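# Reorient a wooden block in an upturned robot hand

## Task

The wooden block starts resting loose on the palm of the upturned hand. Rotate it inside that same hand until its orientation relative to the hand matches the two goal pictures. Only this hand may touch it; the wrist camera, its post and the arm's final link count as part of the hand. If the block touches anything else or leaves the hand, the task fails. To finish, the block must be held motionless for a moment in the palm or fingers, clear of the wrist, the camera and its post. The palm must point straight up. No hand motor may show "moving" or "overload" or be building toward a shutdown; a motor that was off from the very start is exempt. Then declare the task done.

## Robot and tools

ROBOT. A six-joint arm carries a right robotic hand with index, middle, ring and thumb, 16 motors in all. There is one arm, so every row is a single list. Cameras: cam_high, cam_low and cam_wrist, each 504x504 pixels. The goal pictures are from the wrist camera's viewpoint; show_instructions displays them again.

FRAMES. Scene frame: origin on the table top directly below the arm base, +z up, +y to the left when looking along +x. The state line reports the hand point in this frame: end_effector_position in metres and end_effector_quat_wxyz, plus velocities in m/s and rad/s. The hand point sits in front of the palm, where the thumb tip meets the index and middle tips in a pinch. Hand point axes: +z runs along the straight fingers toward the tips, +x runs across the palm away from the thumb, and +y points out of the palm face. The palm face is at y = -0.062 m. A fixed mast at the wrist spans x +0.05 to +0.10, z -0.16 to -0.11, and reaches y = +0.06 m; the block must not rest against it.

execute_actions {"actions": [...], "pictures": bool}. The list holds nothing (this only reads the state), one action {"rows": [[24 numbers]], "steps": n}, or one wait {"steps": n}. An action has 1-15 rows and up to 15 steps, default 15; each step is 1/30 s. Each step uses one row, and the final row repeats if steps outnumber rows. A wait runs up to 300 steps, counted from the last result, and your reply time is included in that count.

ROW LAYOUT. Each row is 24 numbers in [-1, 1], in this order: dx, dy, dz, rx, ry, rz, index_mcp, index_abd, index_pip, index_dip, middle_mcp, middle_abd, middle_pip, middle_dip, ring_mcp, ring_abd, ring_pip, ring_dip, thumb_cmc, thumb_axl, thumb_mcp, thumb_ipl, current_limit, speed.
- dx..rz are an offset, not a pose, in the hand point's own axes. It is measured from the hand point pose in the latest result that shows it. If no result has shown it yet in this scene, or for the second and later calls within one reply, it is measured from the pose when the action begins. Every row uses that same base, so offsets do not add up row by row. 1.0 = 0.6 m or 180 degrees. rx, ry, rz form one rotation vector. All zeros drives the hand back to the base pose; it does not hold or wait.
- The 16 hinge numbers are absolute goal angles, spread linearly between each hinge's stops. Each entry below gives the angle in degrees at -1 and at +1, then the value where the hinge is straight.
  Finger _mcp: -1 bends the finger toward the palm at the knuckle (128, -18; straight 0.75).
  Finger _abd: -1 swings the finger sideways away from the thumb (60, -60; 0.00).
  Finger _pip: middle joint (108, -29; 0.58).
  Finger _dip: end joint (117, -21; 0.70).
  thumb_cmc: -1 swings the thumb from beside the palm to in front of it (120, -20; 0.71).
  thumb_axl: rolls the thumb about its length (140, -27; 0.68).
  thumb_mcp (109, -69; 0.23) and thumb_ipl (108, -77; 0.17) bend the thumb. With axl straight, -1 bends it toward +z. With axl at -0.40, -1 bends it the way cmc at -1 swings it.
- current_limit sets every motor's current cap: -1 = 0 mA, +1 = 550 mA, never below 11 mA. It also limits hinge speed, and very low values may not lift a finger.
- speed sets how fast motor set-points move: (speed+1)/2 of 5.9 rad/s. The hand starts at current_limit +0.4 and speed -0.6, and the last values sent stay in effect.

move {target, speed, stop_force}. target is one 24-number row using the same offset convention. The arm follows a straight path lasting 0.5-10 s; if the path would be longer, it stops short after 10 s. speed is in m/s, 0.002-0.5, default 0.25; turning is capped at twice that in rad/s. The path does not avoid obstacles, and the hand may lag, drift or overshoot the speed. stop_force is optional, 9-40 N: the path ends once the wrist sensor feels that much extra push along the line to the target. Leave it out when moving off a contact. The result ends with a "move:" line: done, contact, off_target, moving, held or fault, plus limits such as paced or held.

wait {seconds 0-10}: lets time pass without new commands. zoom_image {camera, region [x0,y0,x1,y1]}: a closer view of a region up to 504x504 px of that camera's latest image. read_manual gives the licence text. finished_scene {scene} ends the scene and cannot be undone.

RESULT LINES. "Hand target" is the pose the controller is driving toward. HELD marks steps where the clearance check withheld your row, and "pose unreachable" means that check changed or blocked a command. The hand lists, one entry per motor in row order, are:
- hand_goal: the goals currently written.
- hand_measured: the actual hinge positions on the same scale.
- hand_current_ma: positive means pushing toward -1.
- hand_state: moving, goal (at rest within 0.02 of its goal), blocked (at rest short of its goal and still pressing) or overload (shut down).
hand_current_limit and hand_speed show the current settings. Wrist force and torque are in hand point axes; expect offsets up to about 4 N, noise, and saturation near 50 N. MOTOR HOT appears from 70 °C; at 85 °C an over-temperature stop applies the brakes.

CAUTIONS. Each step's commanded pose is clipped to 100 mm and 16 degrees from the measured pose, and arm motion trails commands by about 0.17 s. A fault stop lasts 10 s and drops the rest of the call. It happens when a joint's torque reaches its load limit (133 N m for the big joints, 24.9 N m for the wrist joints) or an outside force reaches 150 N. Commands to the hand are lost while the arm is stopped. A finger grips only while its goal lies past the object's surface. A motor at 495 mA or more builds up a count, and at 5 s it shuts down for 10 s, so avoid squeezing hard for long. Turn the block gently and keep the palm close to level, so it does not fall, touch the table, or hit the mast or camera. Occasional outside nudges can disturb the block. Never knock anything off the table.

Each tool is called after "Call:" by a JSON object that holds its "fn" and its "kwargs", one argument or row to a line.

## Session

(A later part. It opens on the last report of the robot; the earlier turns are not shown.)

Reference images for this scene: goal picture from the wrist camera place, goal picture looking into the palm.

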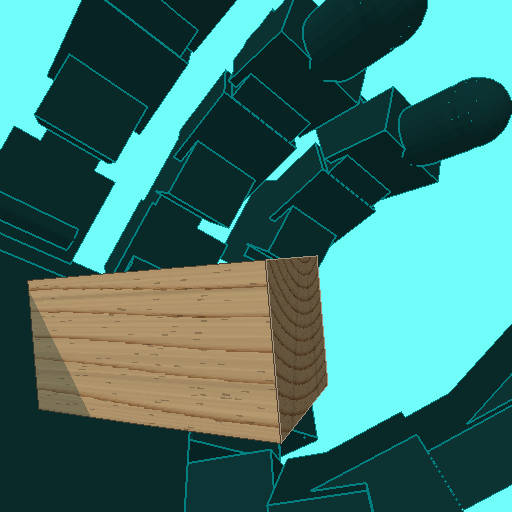

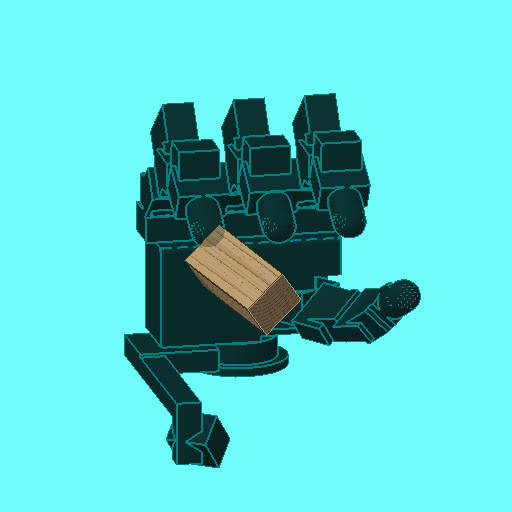

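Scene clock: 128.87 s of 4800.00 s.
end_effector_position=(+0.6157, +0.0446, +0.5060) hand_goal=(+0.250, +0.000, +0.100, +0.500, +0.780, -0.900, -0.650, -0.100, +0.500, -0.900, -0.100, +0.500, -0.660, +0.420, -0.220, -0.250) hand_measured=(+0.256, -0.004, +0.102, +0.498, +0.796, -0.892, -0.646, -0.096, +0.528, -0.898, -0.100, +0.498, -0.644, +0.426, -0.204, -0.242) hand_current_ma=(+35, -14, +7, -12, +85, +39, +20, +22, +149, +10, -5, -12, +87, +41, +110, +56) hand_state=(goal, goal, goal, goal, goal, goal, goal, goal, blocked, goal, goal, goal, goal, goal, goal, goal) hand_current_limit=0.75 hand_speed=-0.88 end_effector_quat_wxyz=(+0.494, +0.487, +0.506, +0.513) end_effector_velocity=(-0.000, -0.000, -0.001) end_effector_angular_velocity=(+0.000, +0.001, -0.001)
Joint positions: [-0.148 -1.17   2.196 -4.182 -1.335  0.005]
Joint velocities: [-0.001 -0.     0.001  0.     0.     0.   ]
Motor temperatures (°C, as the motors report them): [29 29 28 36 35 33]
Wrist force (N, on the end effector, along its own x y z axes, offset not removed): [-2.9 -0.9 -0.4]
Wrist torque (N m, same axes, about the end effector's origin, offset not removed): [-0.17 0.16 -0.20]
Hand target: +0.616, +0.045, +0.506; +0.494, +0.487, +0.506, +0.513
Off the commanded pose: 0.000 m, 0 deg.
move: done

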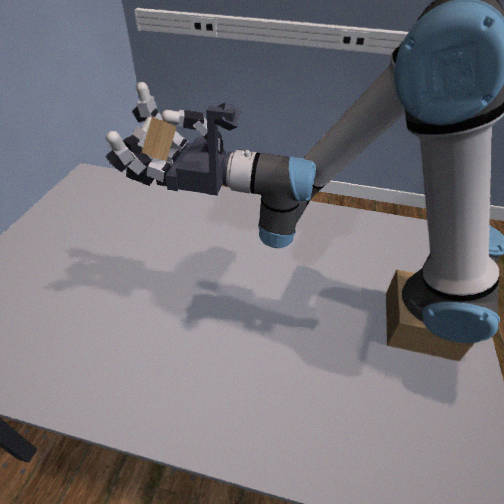

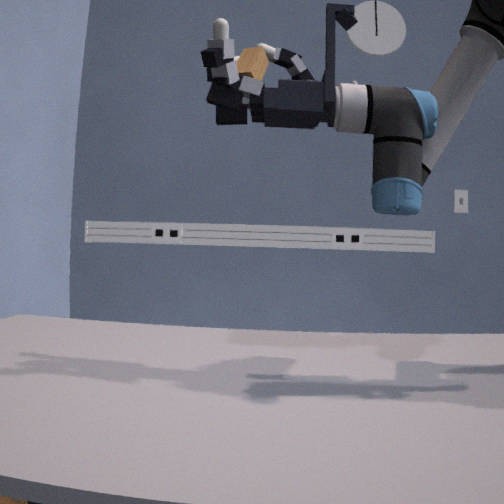

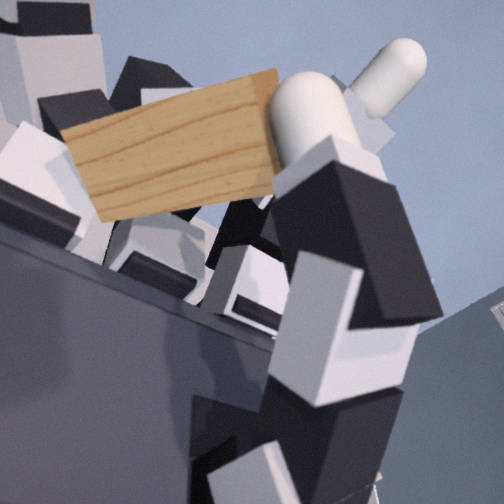

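Call:
{"fn": "move", "kwargs": {
  "target": [0,0,0,0,0,0,0.25,0,0.1,0.5,0.78,-0.9,-0.65,-0.3,0.5,-0.95,-0.85,0.1,-0.66,0.42,-0.22,-0.25,0.75,-0.85]
}}

Call:
{"fn": "zoom_image", "kwargs": {
  "camera": "cam_high",
  "region": [90,60,250,220]
}}

Scene clock: 135.27 s of 4800.00 s.
end_effector_position=(+0.6157, +0.0446, +0.5060) hand_goal=(+0.250, +0.000, +0.100, +0.500, +0.780, -0.900, -0.650, -0.300, +0.500, -0.950, -0.850, +0.100, -0.660, +0.420, -0.220, -0.250) hand_measured=(+0.256, -0.004, +0.102, +0.498, +0.798, -0.894, -0.646, -0.296, +0.528, -0.948, -0.806, +0.108, -0.644, +0.426, -0.202, -0.242) hand_current_ma=(+35, -14, +7, -12, +99, +28, +20, +17, +146, +11, +220, +44, +90, +44, +113, +56) hand_state=(goal, goal, goal, goal, goal, goal, goal, goal, blocked, goal, blocked, goal, goal, goal, goal, goal) hand_current_limit=0.75 hand_speed=-0.85 end_effector_quat_wxyz=(+0.494, +0.487, +0.506, +0.513) end_effector_velocity=(-0.000, +0.000, +0.001) end_effector_angular_velocity=(-0.000, -0.002, +0.000)
Joint positions: [-0.148 -1.17   2.196 -4.182 -1.335  0.005]
Joint velocities: [ 0.001 -0.    -0.001 -0.001 -0.     0.   ]
Motor temperatures (°C, as the motors report them): [29 29 28 36 35 33]
Wrist force (N, on the end effector, along its own x y z axes, offset not removed): [-2.1 -2.0 -1.0]
Wrist torque (N m, same axes, about the end effector's origin, offset not removed): [-0.22 0.12 -0.22]
Hand target: +0.616, +0.045, +0.506; +0.494, +0.487, +0.506, +0.513
Off the commanded pose: 0.000 m, 0 deg.
After step 90, 1.17 s passed at rest.
move: done

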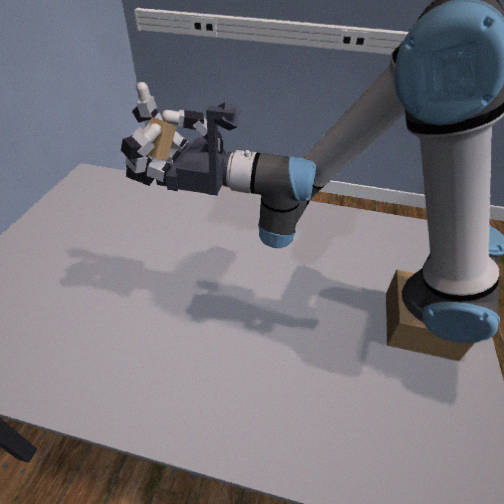

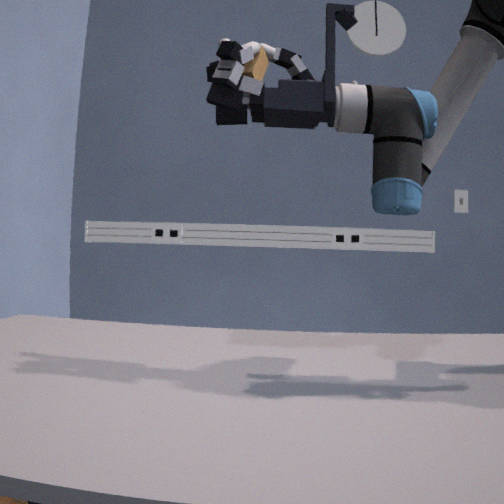

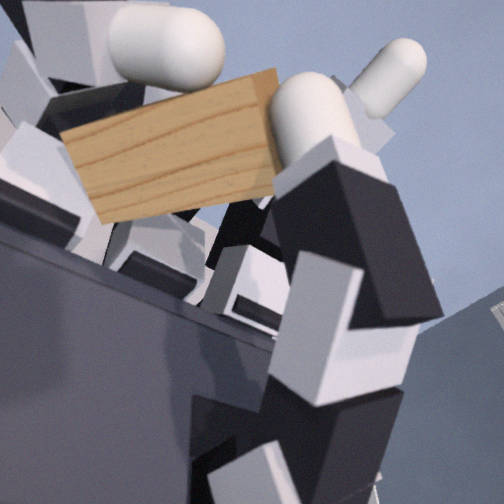

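Region (90, 60, 250, 220) of cam_high's 504x504 image, scaled by 3.150, with more detail than that image has.

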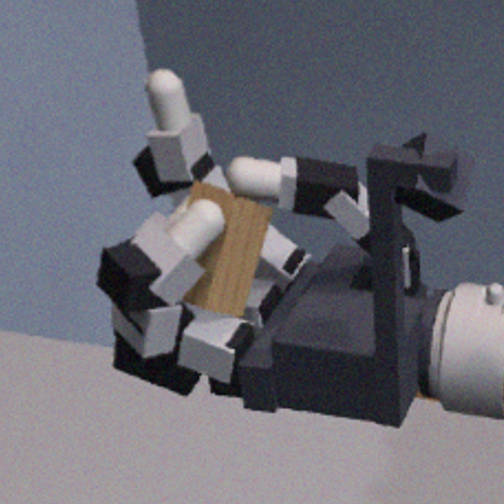

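Call:
{"fn": "move", "kwargs": {
  "target": [0,0,0,0,0,0,0.25,0,0.1,0.5,0.8,-0.9,-0.45,-0.3,0.52,-0.95,-0.82,-0.1,-0.66,0.42,-0.22,-0.25,0.75,-0.85]
}}

Call:
{"fn": "move", "kwargs": {
  "target": [0,0,0,0,0,0,0.25,0,0.1,0.5,0.8,-0.9,-0.45,-0.3,0.68,-1,-0.88,-0.2,-0.66,0.42,-0.23,-0.25,0.75,-0.92]
}}

Scene clock: 142.53 s of 4800.00 s.
end_effector_position=(+0.6157, +0.0446, +0.5060) hand_goal=(+0.250, +0.000, +0.100, +0.500, +0.800, -0.900, -0.450, -0.300, +0.520, -0.950, -0.820, -0.100, -0.660, +0.420, -0.220, -0.250) hand_measured=(+0.256, -0.004, +0.102, +0.498, +0.810, -0.878, -0.488, -0.298, +0.534, -0.950, -0.774, -0.034, -0.640, +0.434, -0.206, -0.246) hand_current_ma=(+35, -14, +7, -12, +51, +94, -192, +11, +78, +4, +228, +353, +104, +98, +90, +34) hand_state=(goal, goal, goal, goal, goal, blocked, blocked, goal, goal, goal, blocked, blocked, goal, goal, goal, goal) hand_current_limit=0.75 hand_speed=-0.85 end_effector_quat_wxyz=(+0.494, +0.487, +0.506, +0.513) end_effector_velocity=(-0.000, -0.000, +0.001) end_effector_angular_velocity=(-0.000, -0.002, -0.000)
Joint positions: [-0.148 -1.17   2.196 -4.182 -1.335  0.005]
Joint velocities: [-0.    -0.001 -0.001 -0.    -0.     0.   ]
Motor temperatures (°C, as the motors report them): [29 29 28 36 35 33]
Wrist force (N, on the end effector, along its own x y z axes, offset not removed): [-1.8 0.4 -1.4]
Wrist torque (N m, same axes, about the end effector's origin, offset not removed): [0.12 0.15 -0.10]
Hand target: +0.616, +0.045, +0.506; +0.494, +0.487, +0.506, +0.513
Off the commanded pose: 0.000 m, 0 deg.
After step 90, 3.43 s passed at rest.
move: done

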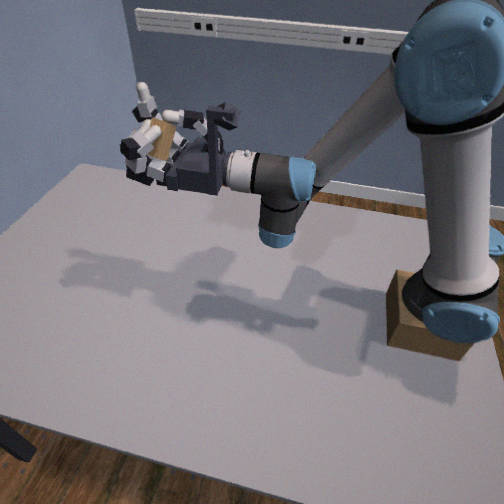

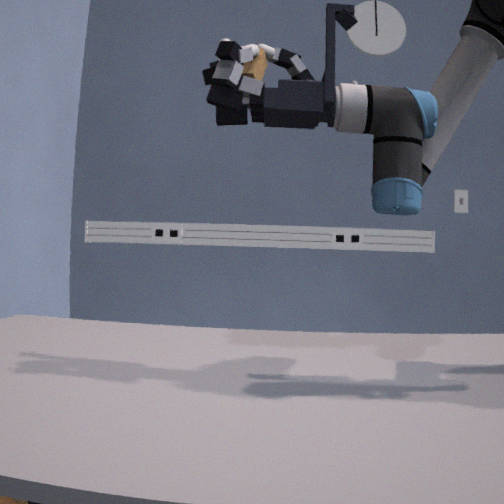

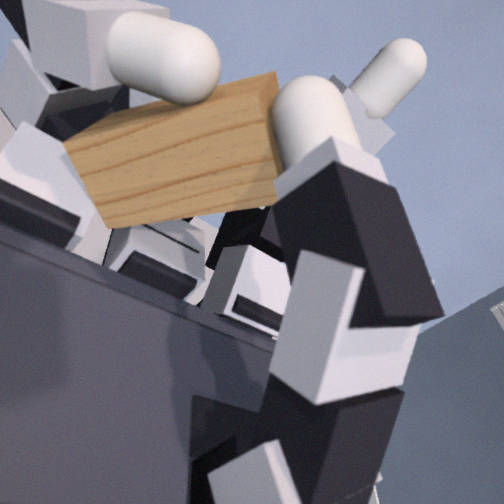

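Scene clock: 143.63 s of 4800.00 s.
end_effector_position=(+0.6157, +0.0446, +0.5060) hand_goal=(+0.250, +0.000, +0.100, +0.500, +0.800, -0.900, -0.450, -0.300, +0.680, -1.000, -0.880, -0.200, -0.660, +0.420, -0.230, -0.250) hand_measured=(+0.256, -0.004, +0.102, +0.498, +0.842, -0.862, -0.456, -0.298, +0.616, -0.986, -0.774, -0.118, -0.632, +0.444, -0.220, -0.246) hand_current_ma=(+35, -14, +7, -12, +230, +166, -31, +11, -346, +58, +481, +432, +150, +168, +67, +34) hand_state=(goal, goal, goal, goal, blocked, blocked, goal, goal, blocked, goal, blocked, blocked, blocked, blocked, goal, goal) hand_current_limit=0.75 hand_speed=-0.92 end_effector_quat_wxyz=(+0.494, +0.487, +0.506, +0.513) end_effector_velocity=(+0.000, -0.000, +0.001) end_effector_angular_velocity=(-0.000, -0.001, -0.001)
Joint positions: [-0.148 -1.17   2.196 -4.182 -1.335  0.005]
Joint velocities: [-0.001 -0.001 -0.     0.    -0.    -0.   ]
Motor temperatures (°C, as the motors report them): [29 29 28 36 35 33]
Wrist force (N, on the end effector, along its own x y z axes, offset not removed): [-1.8 -0.5 -0.6]
Wrist torque (N m, same axes, about the end effector's origin, offset not removed): [-0.07 0.07 -0.08]
Hand target: +0.616, +0.045, +0.506; +0.494, +0.487, +0.506, +0.513
Off the commanded pose: 0.000 m, 0 deg.
move: done

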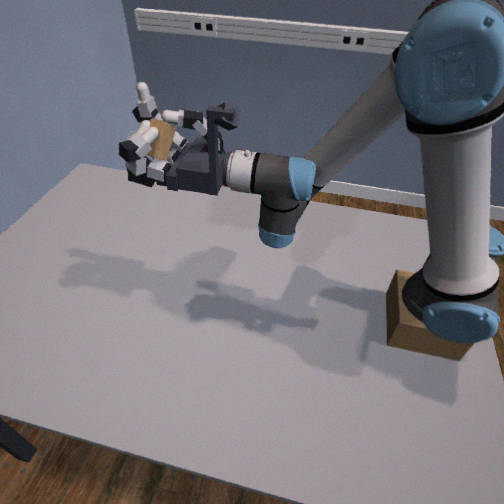

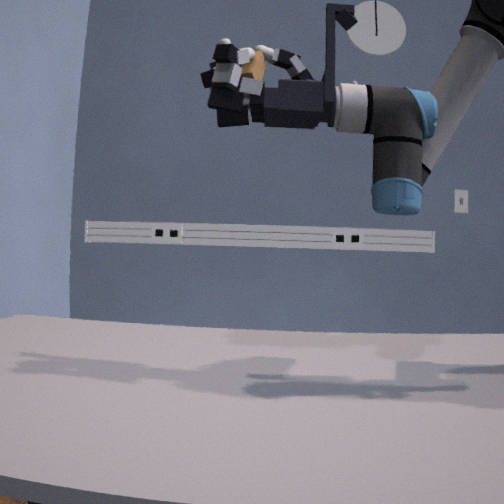

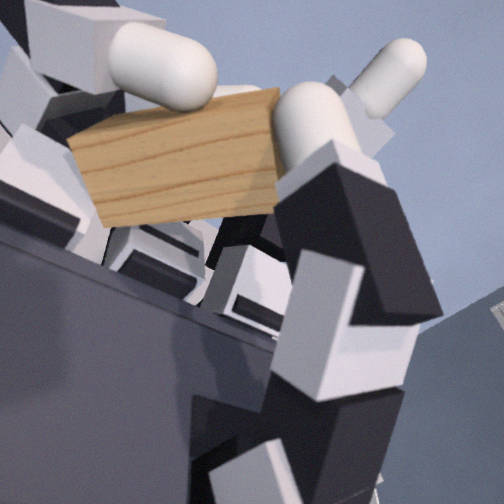

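Call:
{"fn": "move", "kwargs": {
  "target": [0,0,0,0,0,0,0.3,0.2,0.1,0.5,0.8,-0.95,-0.6,-0.4,0.55,-1,-0.3,0.4,-0.66,0.42,-0.23,-0.25,0.75,-0.8]
}}

Call:
{"fn": "move", "kwargs": {
  "target": [0,0,0,0,0,0,0.3,0.2,0.1,0.5,0.76,-1,-0.95,-0.4,0.55,-1,-0.3,0.4,-0.66,0.42,-0.22,-0.25,0.75,-0.9]
}}

Call:
{"fn": "zoom_image", "kwargs": {
  "camera": "cam_high",
  "region": [90,60,250,220]
}}

Scene clock: 150.57 s of 4800.00 s.
end_effector_position=(+0.6157, +0.0446, +0.5060) hand_goal=(+0.300, +0.200, +0.100, +0.500, +0.800, -0.950, -0.600, -0.400, +0.550, -1.000, -0.300, +0.400, -0.660, +0.420, -0.230, -0.250) hand_measured=(+0.306, +0.198, +0.102, +0.498, +0.834, -0.914, -0.600, -0.398, +0.574, -0.994, -0.302, +0.398, -0.632, +0.434, -0.214, -0.242) hand_current_ma=(+37, -11, +7, -12, +180, +164, +1, +14, +125, +24, -8, -14, +150, +97, +109, +53) hand_state=(goal, goal, goal, goal, blocked, blocked, goal, goal, blocked, goal, goal, goal, blocked, goal, goal, goal) hand_current_limit=0.75 hand_speed=-0.80 end_effector_quat_wxyz=(+0.494, +0.487, +0.506, +0.513) end_effector_velocity=(+0.000, -0.000, -0.000) end_effector_angular_velocity=(-0.000, +0.001, -0.000)
Joint positions: [-0.148 -1.17   2.196 -4.182 -1.335  0.005]
Joint velocities: [-0.  0. -0.  0. -0. -0.]
Motor temperatures (°C, as the motors report them): [29 29 28 36 35 33]
Wrist force (N, on the end effector, along its own x y z axes, offset not removed): [-1.2 0.1 -1.4]
Wrist torque (N m, same axes, about the end effector's origin, offset not removed): [0.06 0.02 -0.05]
Hand target: +0.616, +0.045, +0.506; +0.494, +0.487, +0.506, +0.513
Off the commanded pose: 0.000 m, 0 deg.
After step 90, 2.43 s passed at rest.
move: done

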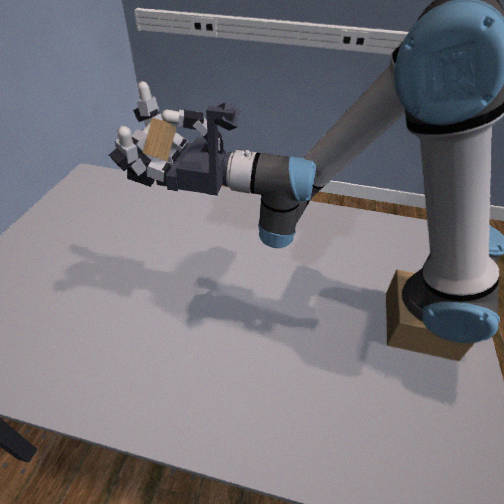

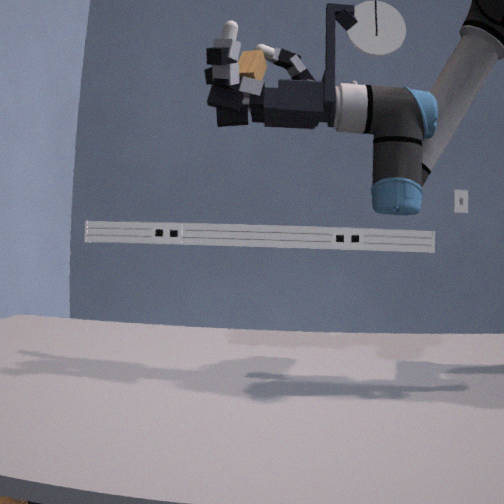

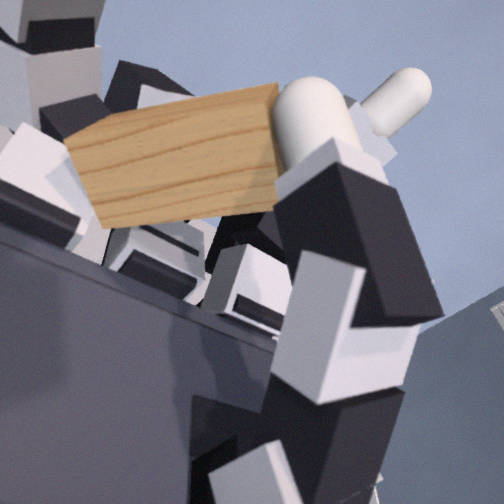

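Scene clock: 152.17 s of 4800.00 s.
end_effector_position=(+0.6157, +0.0446, +0.5060) hand_goal=(+0.300, +0.200, +0.100, +0.500, +0.760, -1.000, -0.950, -0.400, +0.550, -1.000, -0.300, +0.400, -0.660, +0.420, -0.220, -0.250) hand_measured=(+0.312, +0.198, +0.102, +0.498, +0.800, -0.998, -0.886, -0.392, +0.564, -1.000, -0.302, +0.398, -0.634, +0.420, -0.202, -0.242) hand_current_ma=(+70, -11, +7, -12, +218, +8, +321, +41, +78, +2, -7, -14, +146, +5, +121, +53) hand_state=(goal, goal, goal, goal, blocked, goal, blocked, goal, goal, goal, goal, goal, blocked, goal, goal, goal) hand_current_limit=0.75 hand_speed=-0.90 end_effector_quat_wxyz=(+0.494, +0.487, +0.506, +0.513) end_effector_velocity=(-0.001, +0.000, -0.000) end_effector_angular_velocity=(-0.000, +0.000, +0.000)
Joint positions: [-0.148 -1.17   2.196 -4.182 -1.335  0.005]
Joint velocities: [ 0.    -0.001  0.002 -0.001  0.    -0.   ]
Motor temperatures (°C, as the motors report them): [29 29 28 36 35 33]
Wrist force (N, on the end effector, along its own x y z axes, offset not removed): [-0.9 -1.0 -1.4]
Wrist torque (N m, same axes, about the end effector's origin, offset not removed): [-0.06 -0.02 0.01]
Hand target: +0.616, +0.045, +0.506; +0.494, +0.487, +0.506, +0.513
Off the commanded pose: 0.000 m, 0 deg.
move: done

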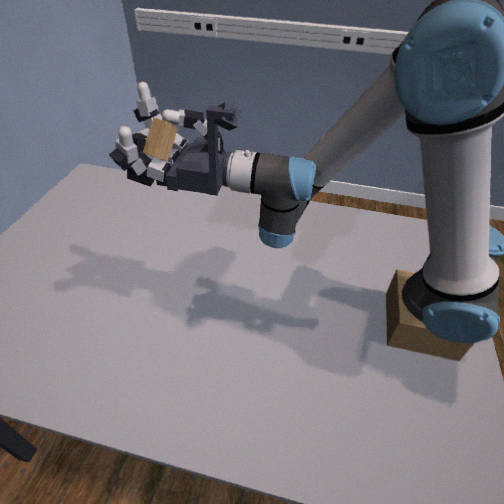

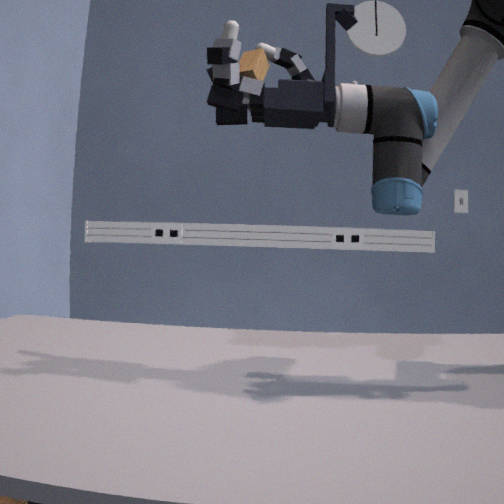

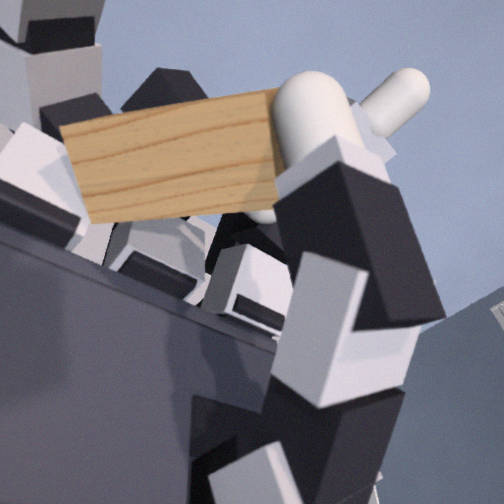

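Region (90, 60, 250, 220) of cam_high's 504x504 image, scaled by 3.150, with more detail than that image has.

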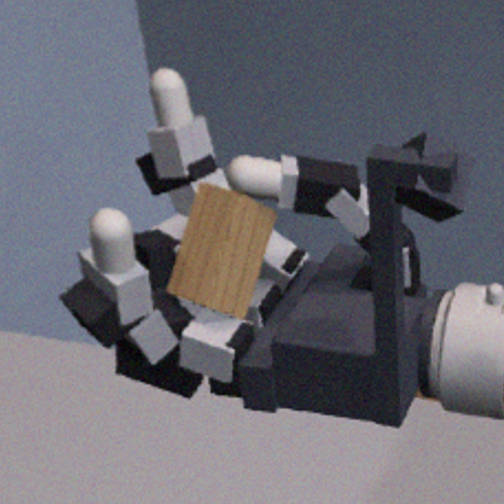

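Call:
{"fn": "move", "kwargs": {
  "target": [0,0,0,0,0,0,0.4,0.2,0.1,0.5,0.76,-0.65,-0.95,-0.45,0.58,-1,-0.3,0.4,-0.67,0.39,-0.22,-0.22,0.75,-0.92]
}}

Scene clock: 164.13 s of 4800.00 s.
end_effector_position=(+0.6157, +0.0446, +0.5060) hand_goal=(+0.400, +0.200, +0.100, +0.500, +0.760, -0.650, -0.950, -0.450, +0.580, -1.000, -0.300, +0.400, -0.670, +0.390, -0.220, -0.220) hand_measured=(+0.408, +0.198, +0.102, +0.498, +0.782, -0.660, -0.948, -0.448, +0.590, -1.000, -0.302, +0.398, -0.648, +0.388, -0.202, -0.212) hand_current_ma=(+41, -11, +7, -12, +122, -41, +15, +10, +49, +2, -7, -14, +115, -12, +121, +57) hand_state=(goal, goal, goal, goal, blocked, goal, goal, goal, goal, goal, goal, goal, blocked, goal, goal, goal) hand_current_limit=0.75 hand_speed=-0.92 end_effector_quat_wxyz=(+0.494, +0.487, +0.506, +0.513) end_effector_velocity=(-0.000, +0.000, +0.001) end_effector_angular_velocity=(-0.001, -0.001, +0.000)
Joint positions: [-0.148 -1.17   2.196 -4.182 -1.335  0.005]
Joint velocities: [ 0.    -0.001 -0.    -0.    -0.    -0.   ]
Motor temperatures (°C, as the motors report them): [29 29 28 36 35 33]
Wrist force (N, on the end effector, along its own x y z axes, offset not removed): [-1.7 -1.2 -1.1]
Wrist torque (N m, same axes, about the end effector's origin, offset not removed): [-0.11 0.06 -0.07]
Hand target: +0.616, +0.045, +0.506; +0.494, +0.487, +0.506, +0.513
Off the commanded pose: 0.000 m, 0 deg.
After step 90, 7.17 s passed at rest.
move: done

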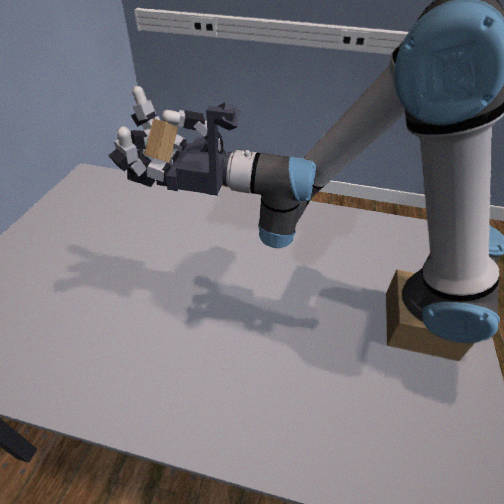

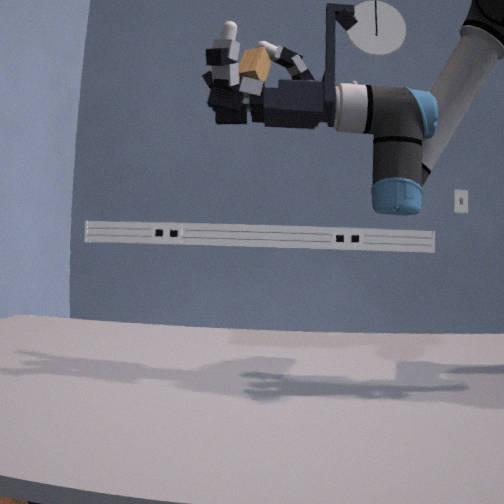

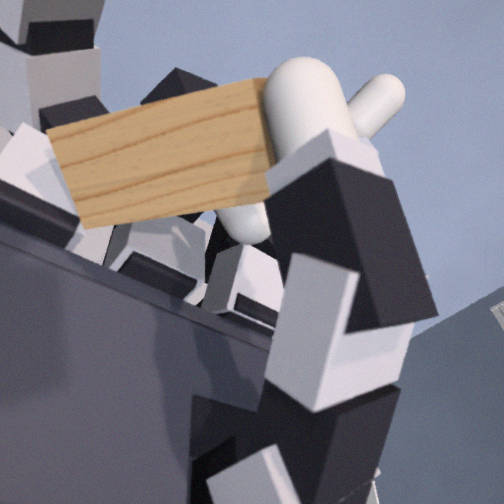

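Tip is below; swing further and lift it into the lower edge.

Call:
{"fn": "move", "kwargs": {
  "target": [0,0,0,0,0,0,0.4,0.2,0.1,0.5,0.74,-0.3,-0.92,-0.35,0.58,-0.8,-0.3,0.4,-0.68,0.38,-0.22,-0.22,0.75,-0.92]
}}

Scene clock: 169.47 s of 4800.00 s.
end_effector_position=(+0.6157, +0.0446, +0.5060) hand_goal=(+0.400, +0.200, +0.100, +0.500, +0.740, -0.300, -0.920, -0.350, +0.580, -0.800, -0.300, +0.400, -0.680, +0.380, -0.220, -0.220) hand_measured=(+0.408, +0.198, +0.102, +0.498, +0.770, -0.322, -0.922, -0.352, +0.592, -0.806, -0.302, +0.398, -0.668, +0.374, -0.196, -0.208) hand_current_ma=(+41, -11, +7, -12, +163, -100, -11, -12, +65, -22, -7, -14, +68, -37, +152, +87) hand_state=(goal, goal, goal, goal, blocked, blocked, goal, goal, goal, goal, goal, goal, goal, goal, blocked, goal) hand_current_limit=0.75 hand_speed=-0.92 end_effector_quat_wxyz=(+0.494, +0.487, +0.506, +0.513) end_effector_velocity=(+0.000, -0.001, -0.000) end_effector_angular_velocity=(-0.000, -0.000, -0.001)
Joint positions: [-0.148 -1.17   2.196 -4.182 -1.335  0.005]
Joint velocities: [-0.001  0.001 -0.001 -0.     0.    -0.   ]
Motor temperatures (°C, as the motors report them): [29 29 28 36 35 33]
Wrist force (N, on the end effector, along its own x y z axes, offset not removed): [-2.6 -0.1 -0.5]
Wrist torque (N m, same axes, about the end effector's origin, offset not removed): [0.06 0.14 -0.09]
Hand target: +0.616, +0.045, +0.506; +0.494, +0.487, +0.506, +0.513
Off the commanded pose: 0.000 m, 0 deg.
After step 90, 0.53 s passed at rest.
move: done

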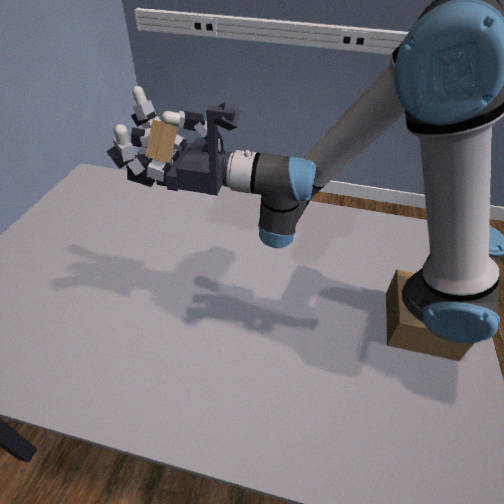

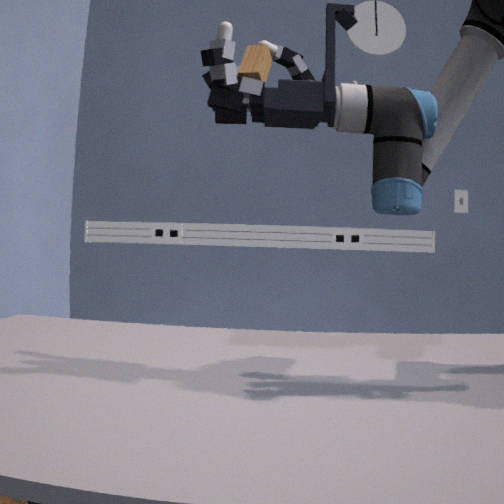

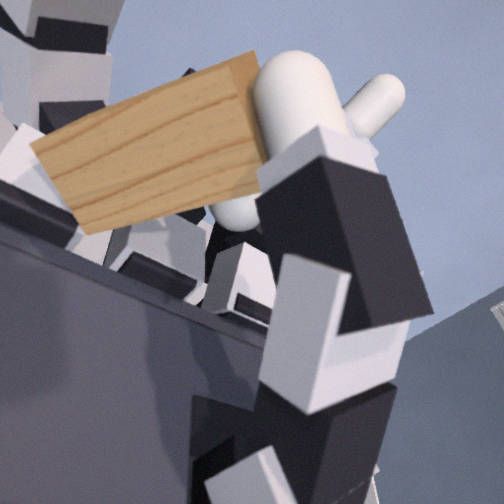

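Call:
{"fn": "move", "kwargs": {
  "target": [0,0,0,0,0,0,0.5,0.2,0.1,0.5,0.5,-0.5,-0.92,-0.25,0.58,-0.8,-0.3,0.4,-0.68,0.38,-0.22,-0.22,0.75,-0.92]
}}

Call:
{"fn": "zoom_image", "kwargs": {
  "camera": "cam_high",
  "region": [90,60,250,220]
}}

Scene clock: 175.40 s of 4800.00 s.
end_effector_position=(+0.6157, +0.0446, +0.5060) hand_goal=(+0.500, +0.200, +0.100, +0.500, +0.500, -0.500, -0.920, -0.250, +0.580, -0.800, -0.300, +0.400, -0.680, +0.380, -0.220, -0.220) hand_measured=(+0.508, +0.198, +0.102, +0.498, +0.538, -0.498, -0.922, -0.254, +0.592, -0.804, -0.302, +0.398, -0.672, +0.374, -0.198, -0.208) hand_current_ma=(+45, -11, +7, -12, +198, +11, -5, -20, +65, -22, -7, -14, +42, -37, +141, +83) hand_state=(goal, goal, goal, goal, blocked, goal, goal, goal, goal, goal, goal, goal, goal, goal, blocked, goal) hand_current_limit=0.75 hand_speed=-0.92 end_effector_quat_wxyz=(+0.494, +0.487, +0.506, +0.513) end_effector_velocity=(-0.000, +0.001, -0.001) end_effector_angular_velocity=(+0.000, +0.001, +0.001)
Joint positions: [-0.148 -1.17   2.196 -4.182 -1.335  0.005]
Joint velocities: [ 0.001 -0.     0.002  0.     0.    -0.   ]
Motor temperatures (°C, as the motors report them): [29 29 28 36 35 34]
Wrist force (N, on the end effector, along its own x y z axes, offset not removed): [-1.5 -1.3 -0.1]
Wrist torque (N m, same axes, about the end effector's origin, offset not removed): [-0.15 -0.01 -0.10]
Hand target: +0.616, +0.045, +0.506; +0.494, +0.487, +0.506, +0.513
Off the commanded pose: 0.000 m, 0 deg.
After step 90, 1.40 s passed at rest.
move: done

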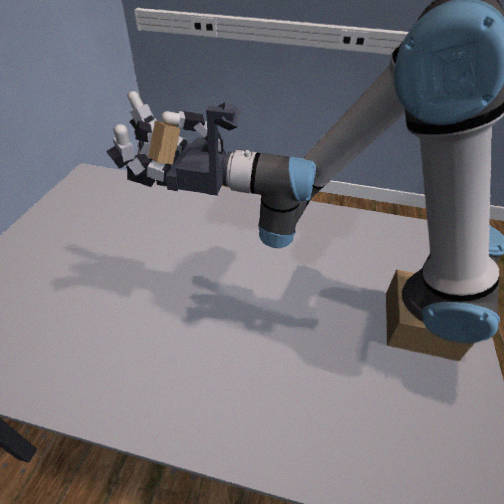

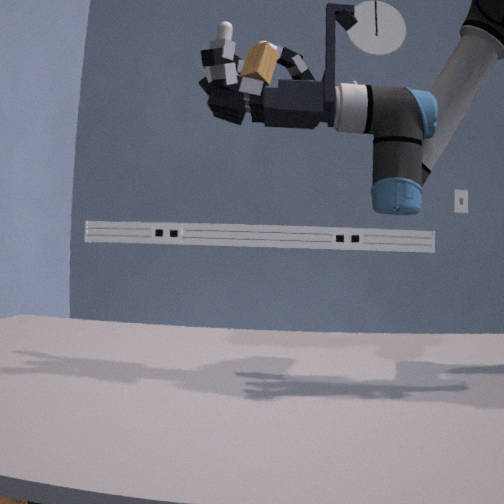

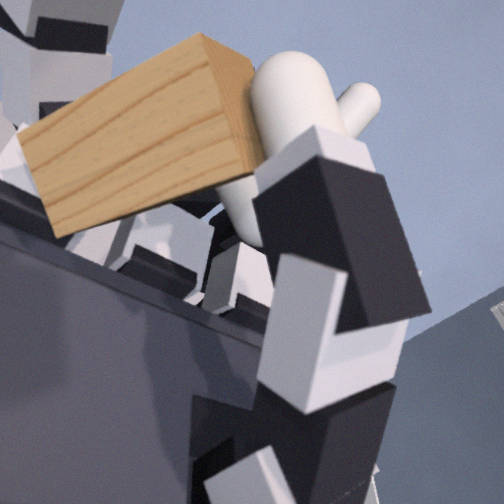

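Region (90, 60, 250, 220) of cam_high's 504x504 image, scaled by 3.150, with more detail than that image has.

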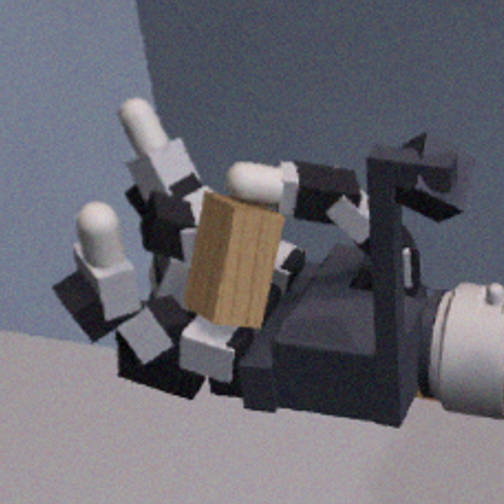

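Call:
{"fn": "move", "kwargs": {
  "target": [0,0,0,0,0,0,0.55,0.2,0.1,0.5,0.45,-0.7,-0.92,-0.3,0.6,-0.8,-0.3,0.4,-0.66,0.40,-0.17,-0.38,0.75,-0.93]
}}

Scene clock: 180.30 s of 4800.00 s.
end_effector_position=(+0.6157, +0.0446, +0.5060) hand_goal=(+0.550, +0.200, +0.100, +0.500, +0.450, -0.700, -0.920, -0.300, +0.600, -0.800, -0.300, +0.400, -0.660, +0.400, -0.170, -0.380) hand_measured=(+0.558, +0.198, +0.102, +0.498, +0.472, -0.698, -0.922, -0.298, +0.608, -0.804, -0.302, +0.398, -0.642, +0.404, -0.148, -0.348) hand_current_ma=(+46, -11, +7, -12, +115, +7, -5, +6, +38, -22, -7, -14, +93, +26, +143, +222) hand_state=(goal, goal, goal, goal, blocked, goal, goal, goal, goal, goal, goal, goal, goal, goal, blocked, blocked) hand_current_limit=0.75 hand_speed=-0.93 end_effector_quat_wxyz=(+0.494, +0.487, +0.506, +0.513) end_effector_velocity=(+0.000, -0.001, +0.000) end_effector_angular_velocity=(+0.000, -0.001, -0.002)
Joint positions: [-0.148 -1.17   2.196 -4.182 -1.335  0.005]
Joint velocities: [-0.002 -0.    -0.001  0.    -0.     0.   ]
Motor temperatures (°C, as the motors report them): [29 29 28 36 35 34]
Wrist force (N, on the end effector, along its own x y z axes, offset not removed): [-1.4 -2.0 -0.8]
Wrist torque (N m, same axes, about the end effector's origin, offset not removed): [-0.23 0.12 -0.09]
Hand target: +0.616, +0.045, +0.506; +0.494, +0.487, +0.506, +0.513
Off the commanded pose: 0.000 m, 0 deg.
After step 90, 0.43 s passed at rest.
move: done

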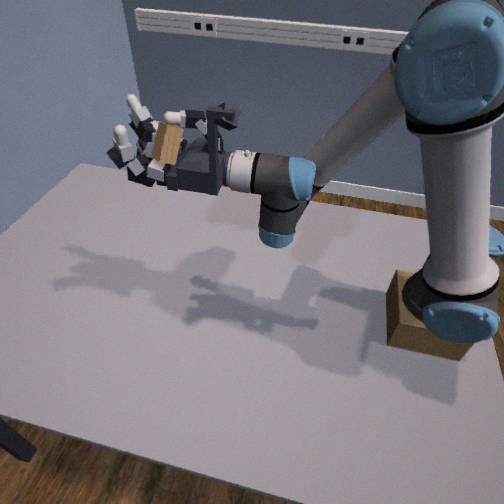

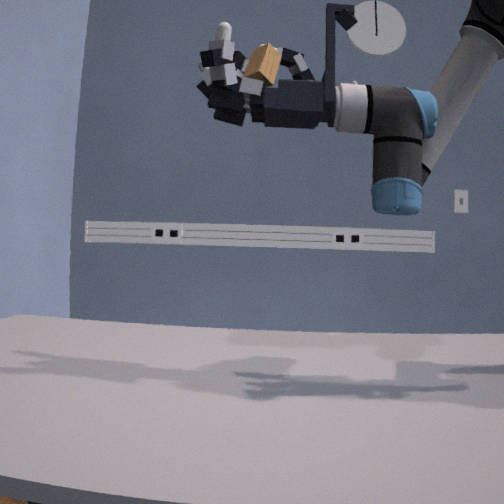

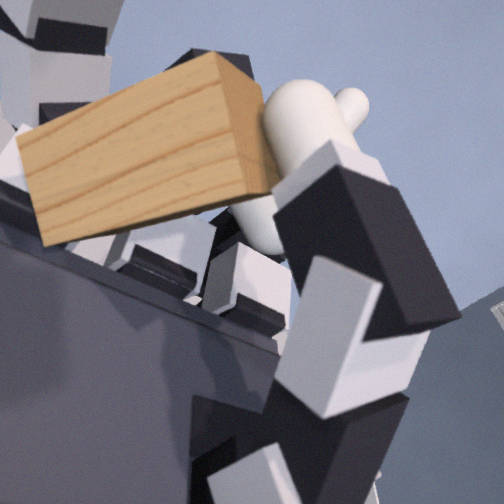

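Repeat.

Call:
{"fn": "move", "kwargs": {
  "target": [0,0,0,0,0,0,0.6,0.2,0.1,0.5,0.38,-0.85,-0.92,-0.33,0.6,-0.8,-0.3,0.4,-0.645,0.41,-0.11,-0.51,0.75,-0.93]
}}

Scene clock: 184.63 s of 4800.00 s.
end_effector_position=(+0.6157, +0.0446, +0.5060) hand_goal=(+0.600, +0.200, +0.100, +0.500, +0.380, -0.850, -0.920, -0.330, +0.600, -0.800, -0.300, +0.400, -0.644, +0.410, -0.110, -0.510) hand_measured=(+0.608, +0.198, +0.102, +0.498, +0.410, -0.846, -0.924, -0.330, +0.608, -0.804, -0.302, +0.398, -0.628, +0.410, -0.084, -0.476) hand_current_ma=(+47, -11, +7, -12, +165, +15, -17, +2, +38, -15, -7, -14, +91, +3, +166, +237) hand_state=(goal, goal, goal, goal, blocked, goal, goal, goal, goal, goal, goal, goal, goal, goal, blocked, blocked) hand_current_limit=0.75 hand_speed=-0.93 end_effector_quat_wxyz=(+0.494, +0.487, +0.506, +0.513) end_effector_velocity=(-0.000, -0.000, +0.001) end_effector_angular_velocity=(-0.000, -0.001, -0.000)
Joint positions: [-0.148 -1.17   2.196 -4.182 -1.335  0.005]
Joint velocities: [-0.    -0.001 -0.    -0.    -0.     0.   ]
Motor temperatures (°C, as the motors report them): [29 29 28 36 35 34]
Wrist force (N, on the end effector, along its own x y z axes, offset not removed): [-1.1 -1.3 -1.4]
Wrist torque (N m, same axes, about the end effector's origin, offset not removed): [-0.07 0.05 -0.07]
Hand target: +0.616, +0.045, +0.506; +0.494, +0.487, +0.506, +0.513
Off the commanded pose: 0.000 m, 0 deg.
After step 90, 0.10 s passed at rest.
move: done

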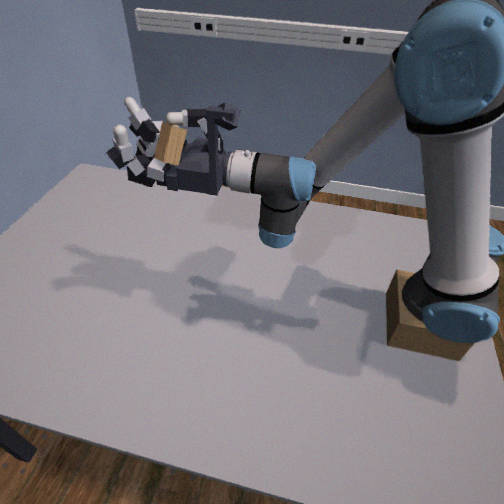

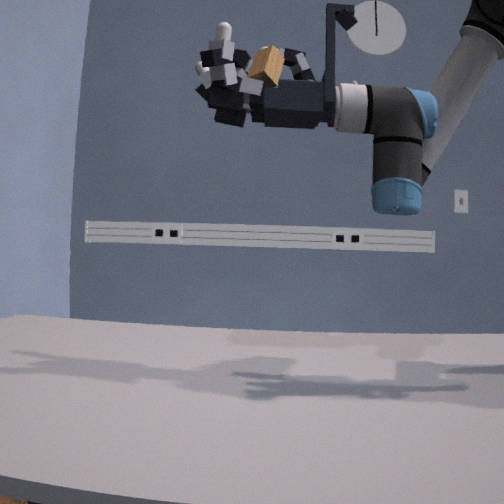

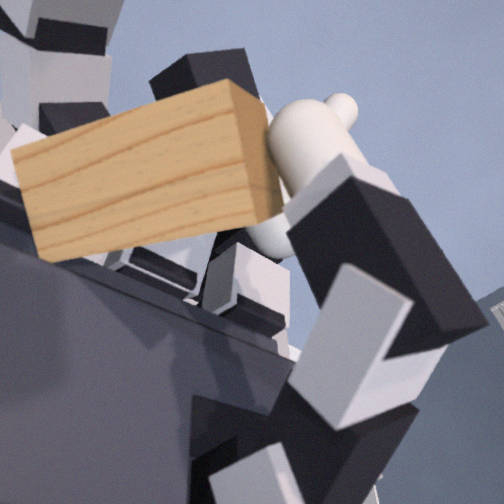

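Call:
{"fn": "move", "kwargs": {
  "target": [0,0,0,0,0,0,0.6,0.2,0.1,0.5,0.4,-0.92,-0.95,-0.36,0.63,-0.8,-0.3,0.4,-0.655,0.40,-0.08,-0.59,0.75,-0.93]
}}

Scene clock: 188.93 s of 4800.00 s.
end_effector_position=(+0.6157, +0.0446, +0.5060) hand_goal=(+0.600, +0.200, +0.100, +0.500, +0.400, -0.920, -0.950, -0.360, +0.630, -0.800, -0.300, +0.400, -0.654, +0.400, -0.080, -0.590) hand_measured=(+0.608, +0.198, +0.102, +0.498, +0.410, -0.918, -0.950, -0.358, +0.634, -0.804, -0.302, +0.398, -0.622, +0.412, -0.048, -0.544) hand_current_ma=(+47, -11, +7, -12, +58, +13, +4, +11, +22, -15, -7, -14, +177, +84, +215, +320) hand_state=(goal, goal, goal, goal, goal, goal, goal, goal, goal, goal, goal, goal, blocked, goal, blocked, blocked) hand_current_limit=0.75 hand_speed=-0.93 end_effector_quat_wxyz=(+0.494, +0.487, +0.506, +0.513) end_effector_velocity=(+0.000, -0.000, +0.000) end_effector_angular_velocity=(-0.000, -0.000, -0.000)
Joint positions: [-0.148 -1.17   2.196 -4.182 -1.335  0.005]
Joint velocities: [ 0.     0.001 -0.001 -0.    -0.     0.   ]
Motor temperatures (°C, as the motors report them): [29 29 28 36 35 34]
Wrist force (N, on the end effector, along its own x y z axes, offset not removed): [-1.2 -0.4 -0.9]
Wrist torque (N m, same axes, about the end effector's origin, offset not removed): [0.00 0.05 -0.05]
Hand target: +0.616, +0.045, +0.506; +0.494, +0.487, +0.506, +0.513
Off the commanded pose: 0.000 m, 0 deg.
After step 90, 0.47 s passed at rest.
move: done

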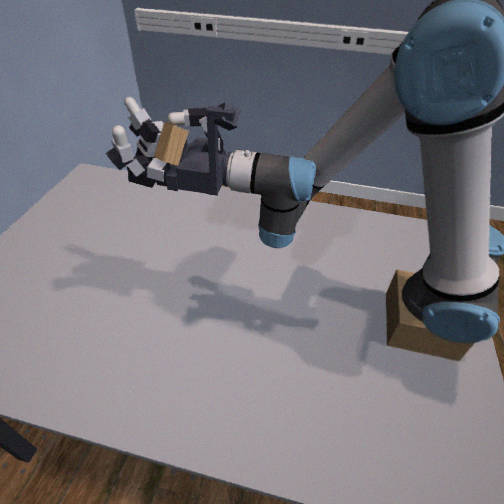

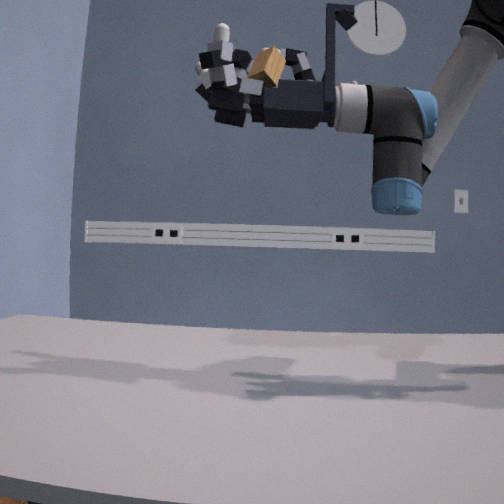

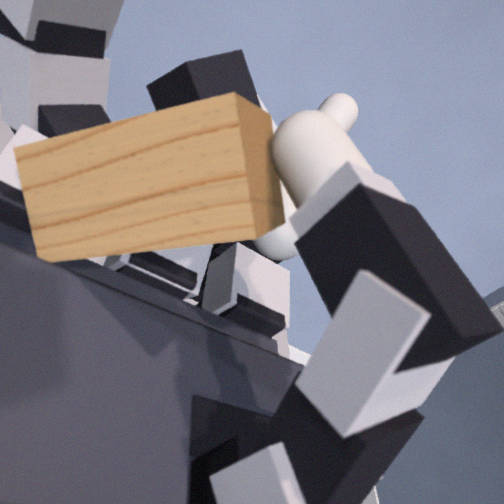

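Call:
{"fn": "execute_actions", "kwargs": {
  "actions": [
    {"steps":75}
  ],
  "pictures": false
}}

Call:
{"fn": "finished_scene", "kwargs": {
  "scene": 2
}}

Scene clock: 191.77 s of 4800.00 s.
end_effector_position=(+0.6157, +0.0446, +0.5060) hand_goal=(+0.600, +0.200, +0.100, +0.500, +0.400, -0.920, -0.950, -0.360, +0.630, -0.800, -0.300, +0.400, -0.654, +0.400, -0.080, -0.590) hand_measured=(+0.608, +0.198, +0.102, +0.498, +0.410, -0.918, -0.950, -0.358, +0.634, -0.804, -0.302, +0.398, -0.622, +0.412, -0.048, -0.544) hand_current_ma=(+47, -11, +7, -12, +58, +13, +4, +11, +22, -15, -7, -14, +177, +84, +215, +320) hand_state=(goal, goal, goal, goal, goal, goal, goal, goal, goal, goal, goal, goal, blocked, goal, blocked, blocked) hand_current_limit=0.75 hand_speed=-0.93 end_effector_quat_wxyz=(+0.494, +0.487, +0.506, +0.513) end_effector_velocity=(+0.000, +0.001, -0.000) end_effector_angular_velocity=(+0.000, +0.001, +0.001)
Joint positions: [-0.148 -1.17   2.196 -4.182 -1.335  0.005]
Joint velocities: [ 0.001 -0.    -0.     0.001  0.    -0.   ]
Motor temperatures (°C, as the motors report them): [29 29 28 36 35 34]
Wrist force (N, on the end effector, along its own x y z axes, offset not removed): [-1.7 -1.2 -0.2]
Wrist torque (N m, same axes, about the end effector's origin, offset not removed): [-0.14 0.04 -0.06]
Hand target: +0.616, +0.045, +0.506; +0.494, +0.487, +0.506, +0.513
Off the commanded pose: 0.000 m, 0 deg.
Steps of this call (steps 1 to 85: nothing new was sent). Readings (end_effector_position | what the end effector reports):
1: (+0.6157, +0.0446, +0.5060) | hand_goal=(+0.600, +0.200, +0.100, +0.500, +0.400, -0.920, -0.950, -0.360, +0.630, -0.800, -0.300, +0.400, -0.654, +0.400, -0.080, -0.590) hand_measured=(+0.608, +0.198, +0.102, +0.498, +0.410, -0.918, -0.950, -0.358, +0.634, -0.804, -0.302, +0.398, -0.622, +0.412, -0.048, -0.544) hand_current_ma=(+47, -11, +7, -12, +58, +13, +4, +11, +22, -15, -7, -14, +177, +84, +215, +320) hand_state=(goal, goal, goal, goal, goal, goal, goal, goal, goal, goal, goal, goal, blocked, goal, blocked, blocked) hand_current_limit=0.75 hand_speed=-0.93
2: (+0.6157, +0.0446, +0.5060) | hand_goal=(+0.600, +0.200, +0.100, +0.500, +0.400, -0.920, -0.950, -0.360, +0.630, -0.800, -0.300, +0.400, -0.654, +0.400, -0.080, -0.590) hand_measured=(+0.608, +0.198, +0.102, +0.498, +0.410, -0.918, -0.950, -0.358, +0.634, -0.804, -0.302, +0.398, -0.622, +0.412, -0.048, -0.544) hand_current_ma=(+47, -11, +7, -12, +58, +13, +4, +11, +22, -15, -7, -14, +177, +84, +215, +320) hand_state=(goal, goal, goal, goal, goal, goal, goal, goal, goal, goal, goal, goal, blocked, goal, blocked, blocked) hand_current_limit=0.75 hand_speed=-0.93
4: (+0.6157, +0.0446, +0.5060) | hand_goal=(+0.600, +0.200, +0.100, +0.500, +0.400, -0.920, -0.950, -0.360, +0.630, -0.800, -0.300, +0.400, -0.654, +0.400, -0.080, -0.590) hand_measured=(+0.608, +0.198, +0.102, +0.498, +0.410, -0.918, -0.950, -0.358, +0.634, -0.804, -0.302, +0.398, -0.622, +0.412, -0.048, -0.544) hand_current_ma=(+47, -11, +7, -12, +58, +13, +4, +11, +22, -15, -7, -14, +177, +84, +215, +320) hand_state=(goal, goal, goal, goal, goal, goal, goal, goal, goal, goal, goal, goal, blocked, goal, blocked, blocked) hand_current_limit=0.75 hand_speed=-0.93
8: (+0.6157, +0.0446, +0.5060) | hand_goal=(+0.600, +0.200, +0.100, +0.500, +0.400, -0.920, -0.950, -0.360, +0.630, -0.800, -0.300, +0.400, -0.654, +0.400, -0.080, -0.590) hand_measured=(+0.608, +0.198, +0.102, +0.498, +0.410, -0.918, -0.950, -0.358, +0.634, -0.804, -0.302, +0.398, -0.622, +0.412, -0.048, -0.544) hand_current_ma=(+47, -11, +7, -12, +58, +13, +4, +11, +22, -15, -7, -14, +177, +84, +215, +320) hand_state=(goal, goal, goal, goal, goal, goal, goal, goal, goal, goal, goal, goal, blocked, goal, blocked, blocked) hand_current_limit=0.75 hand_speed=-0.93
85: the state above

The scene is finished: the task was done.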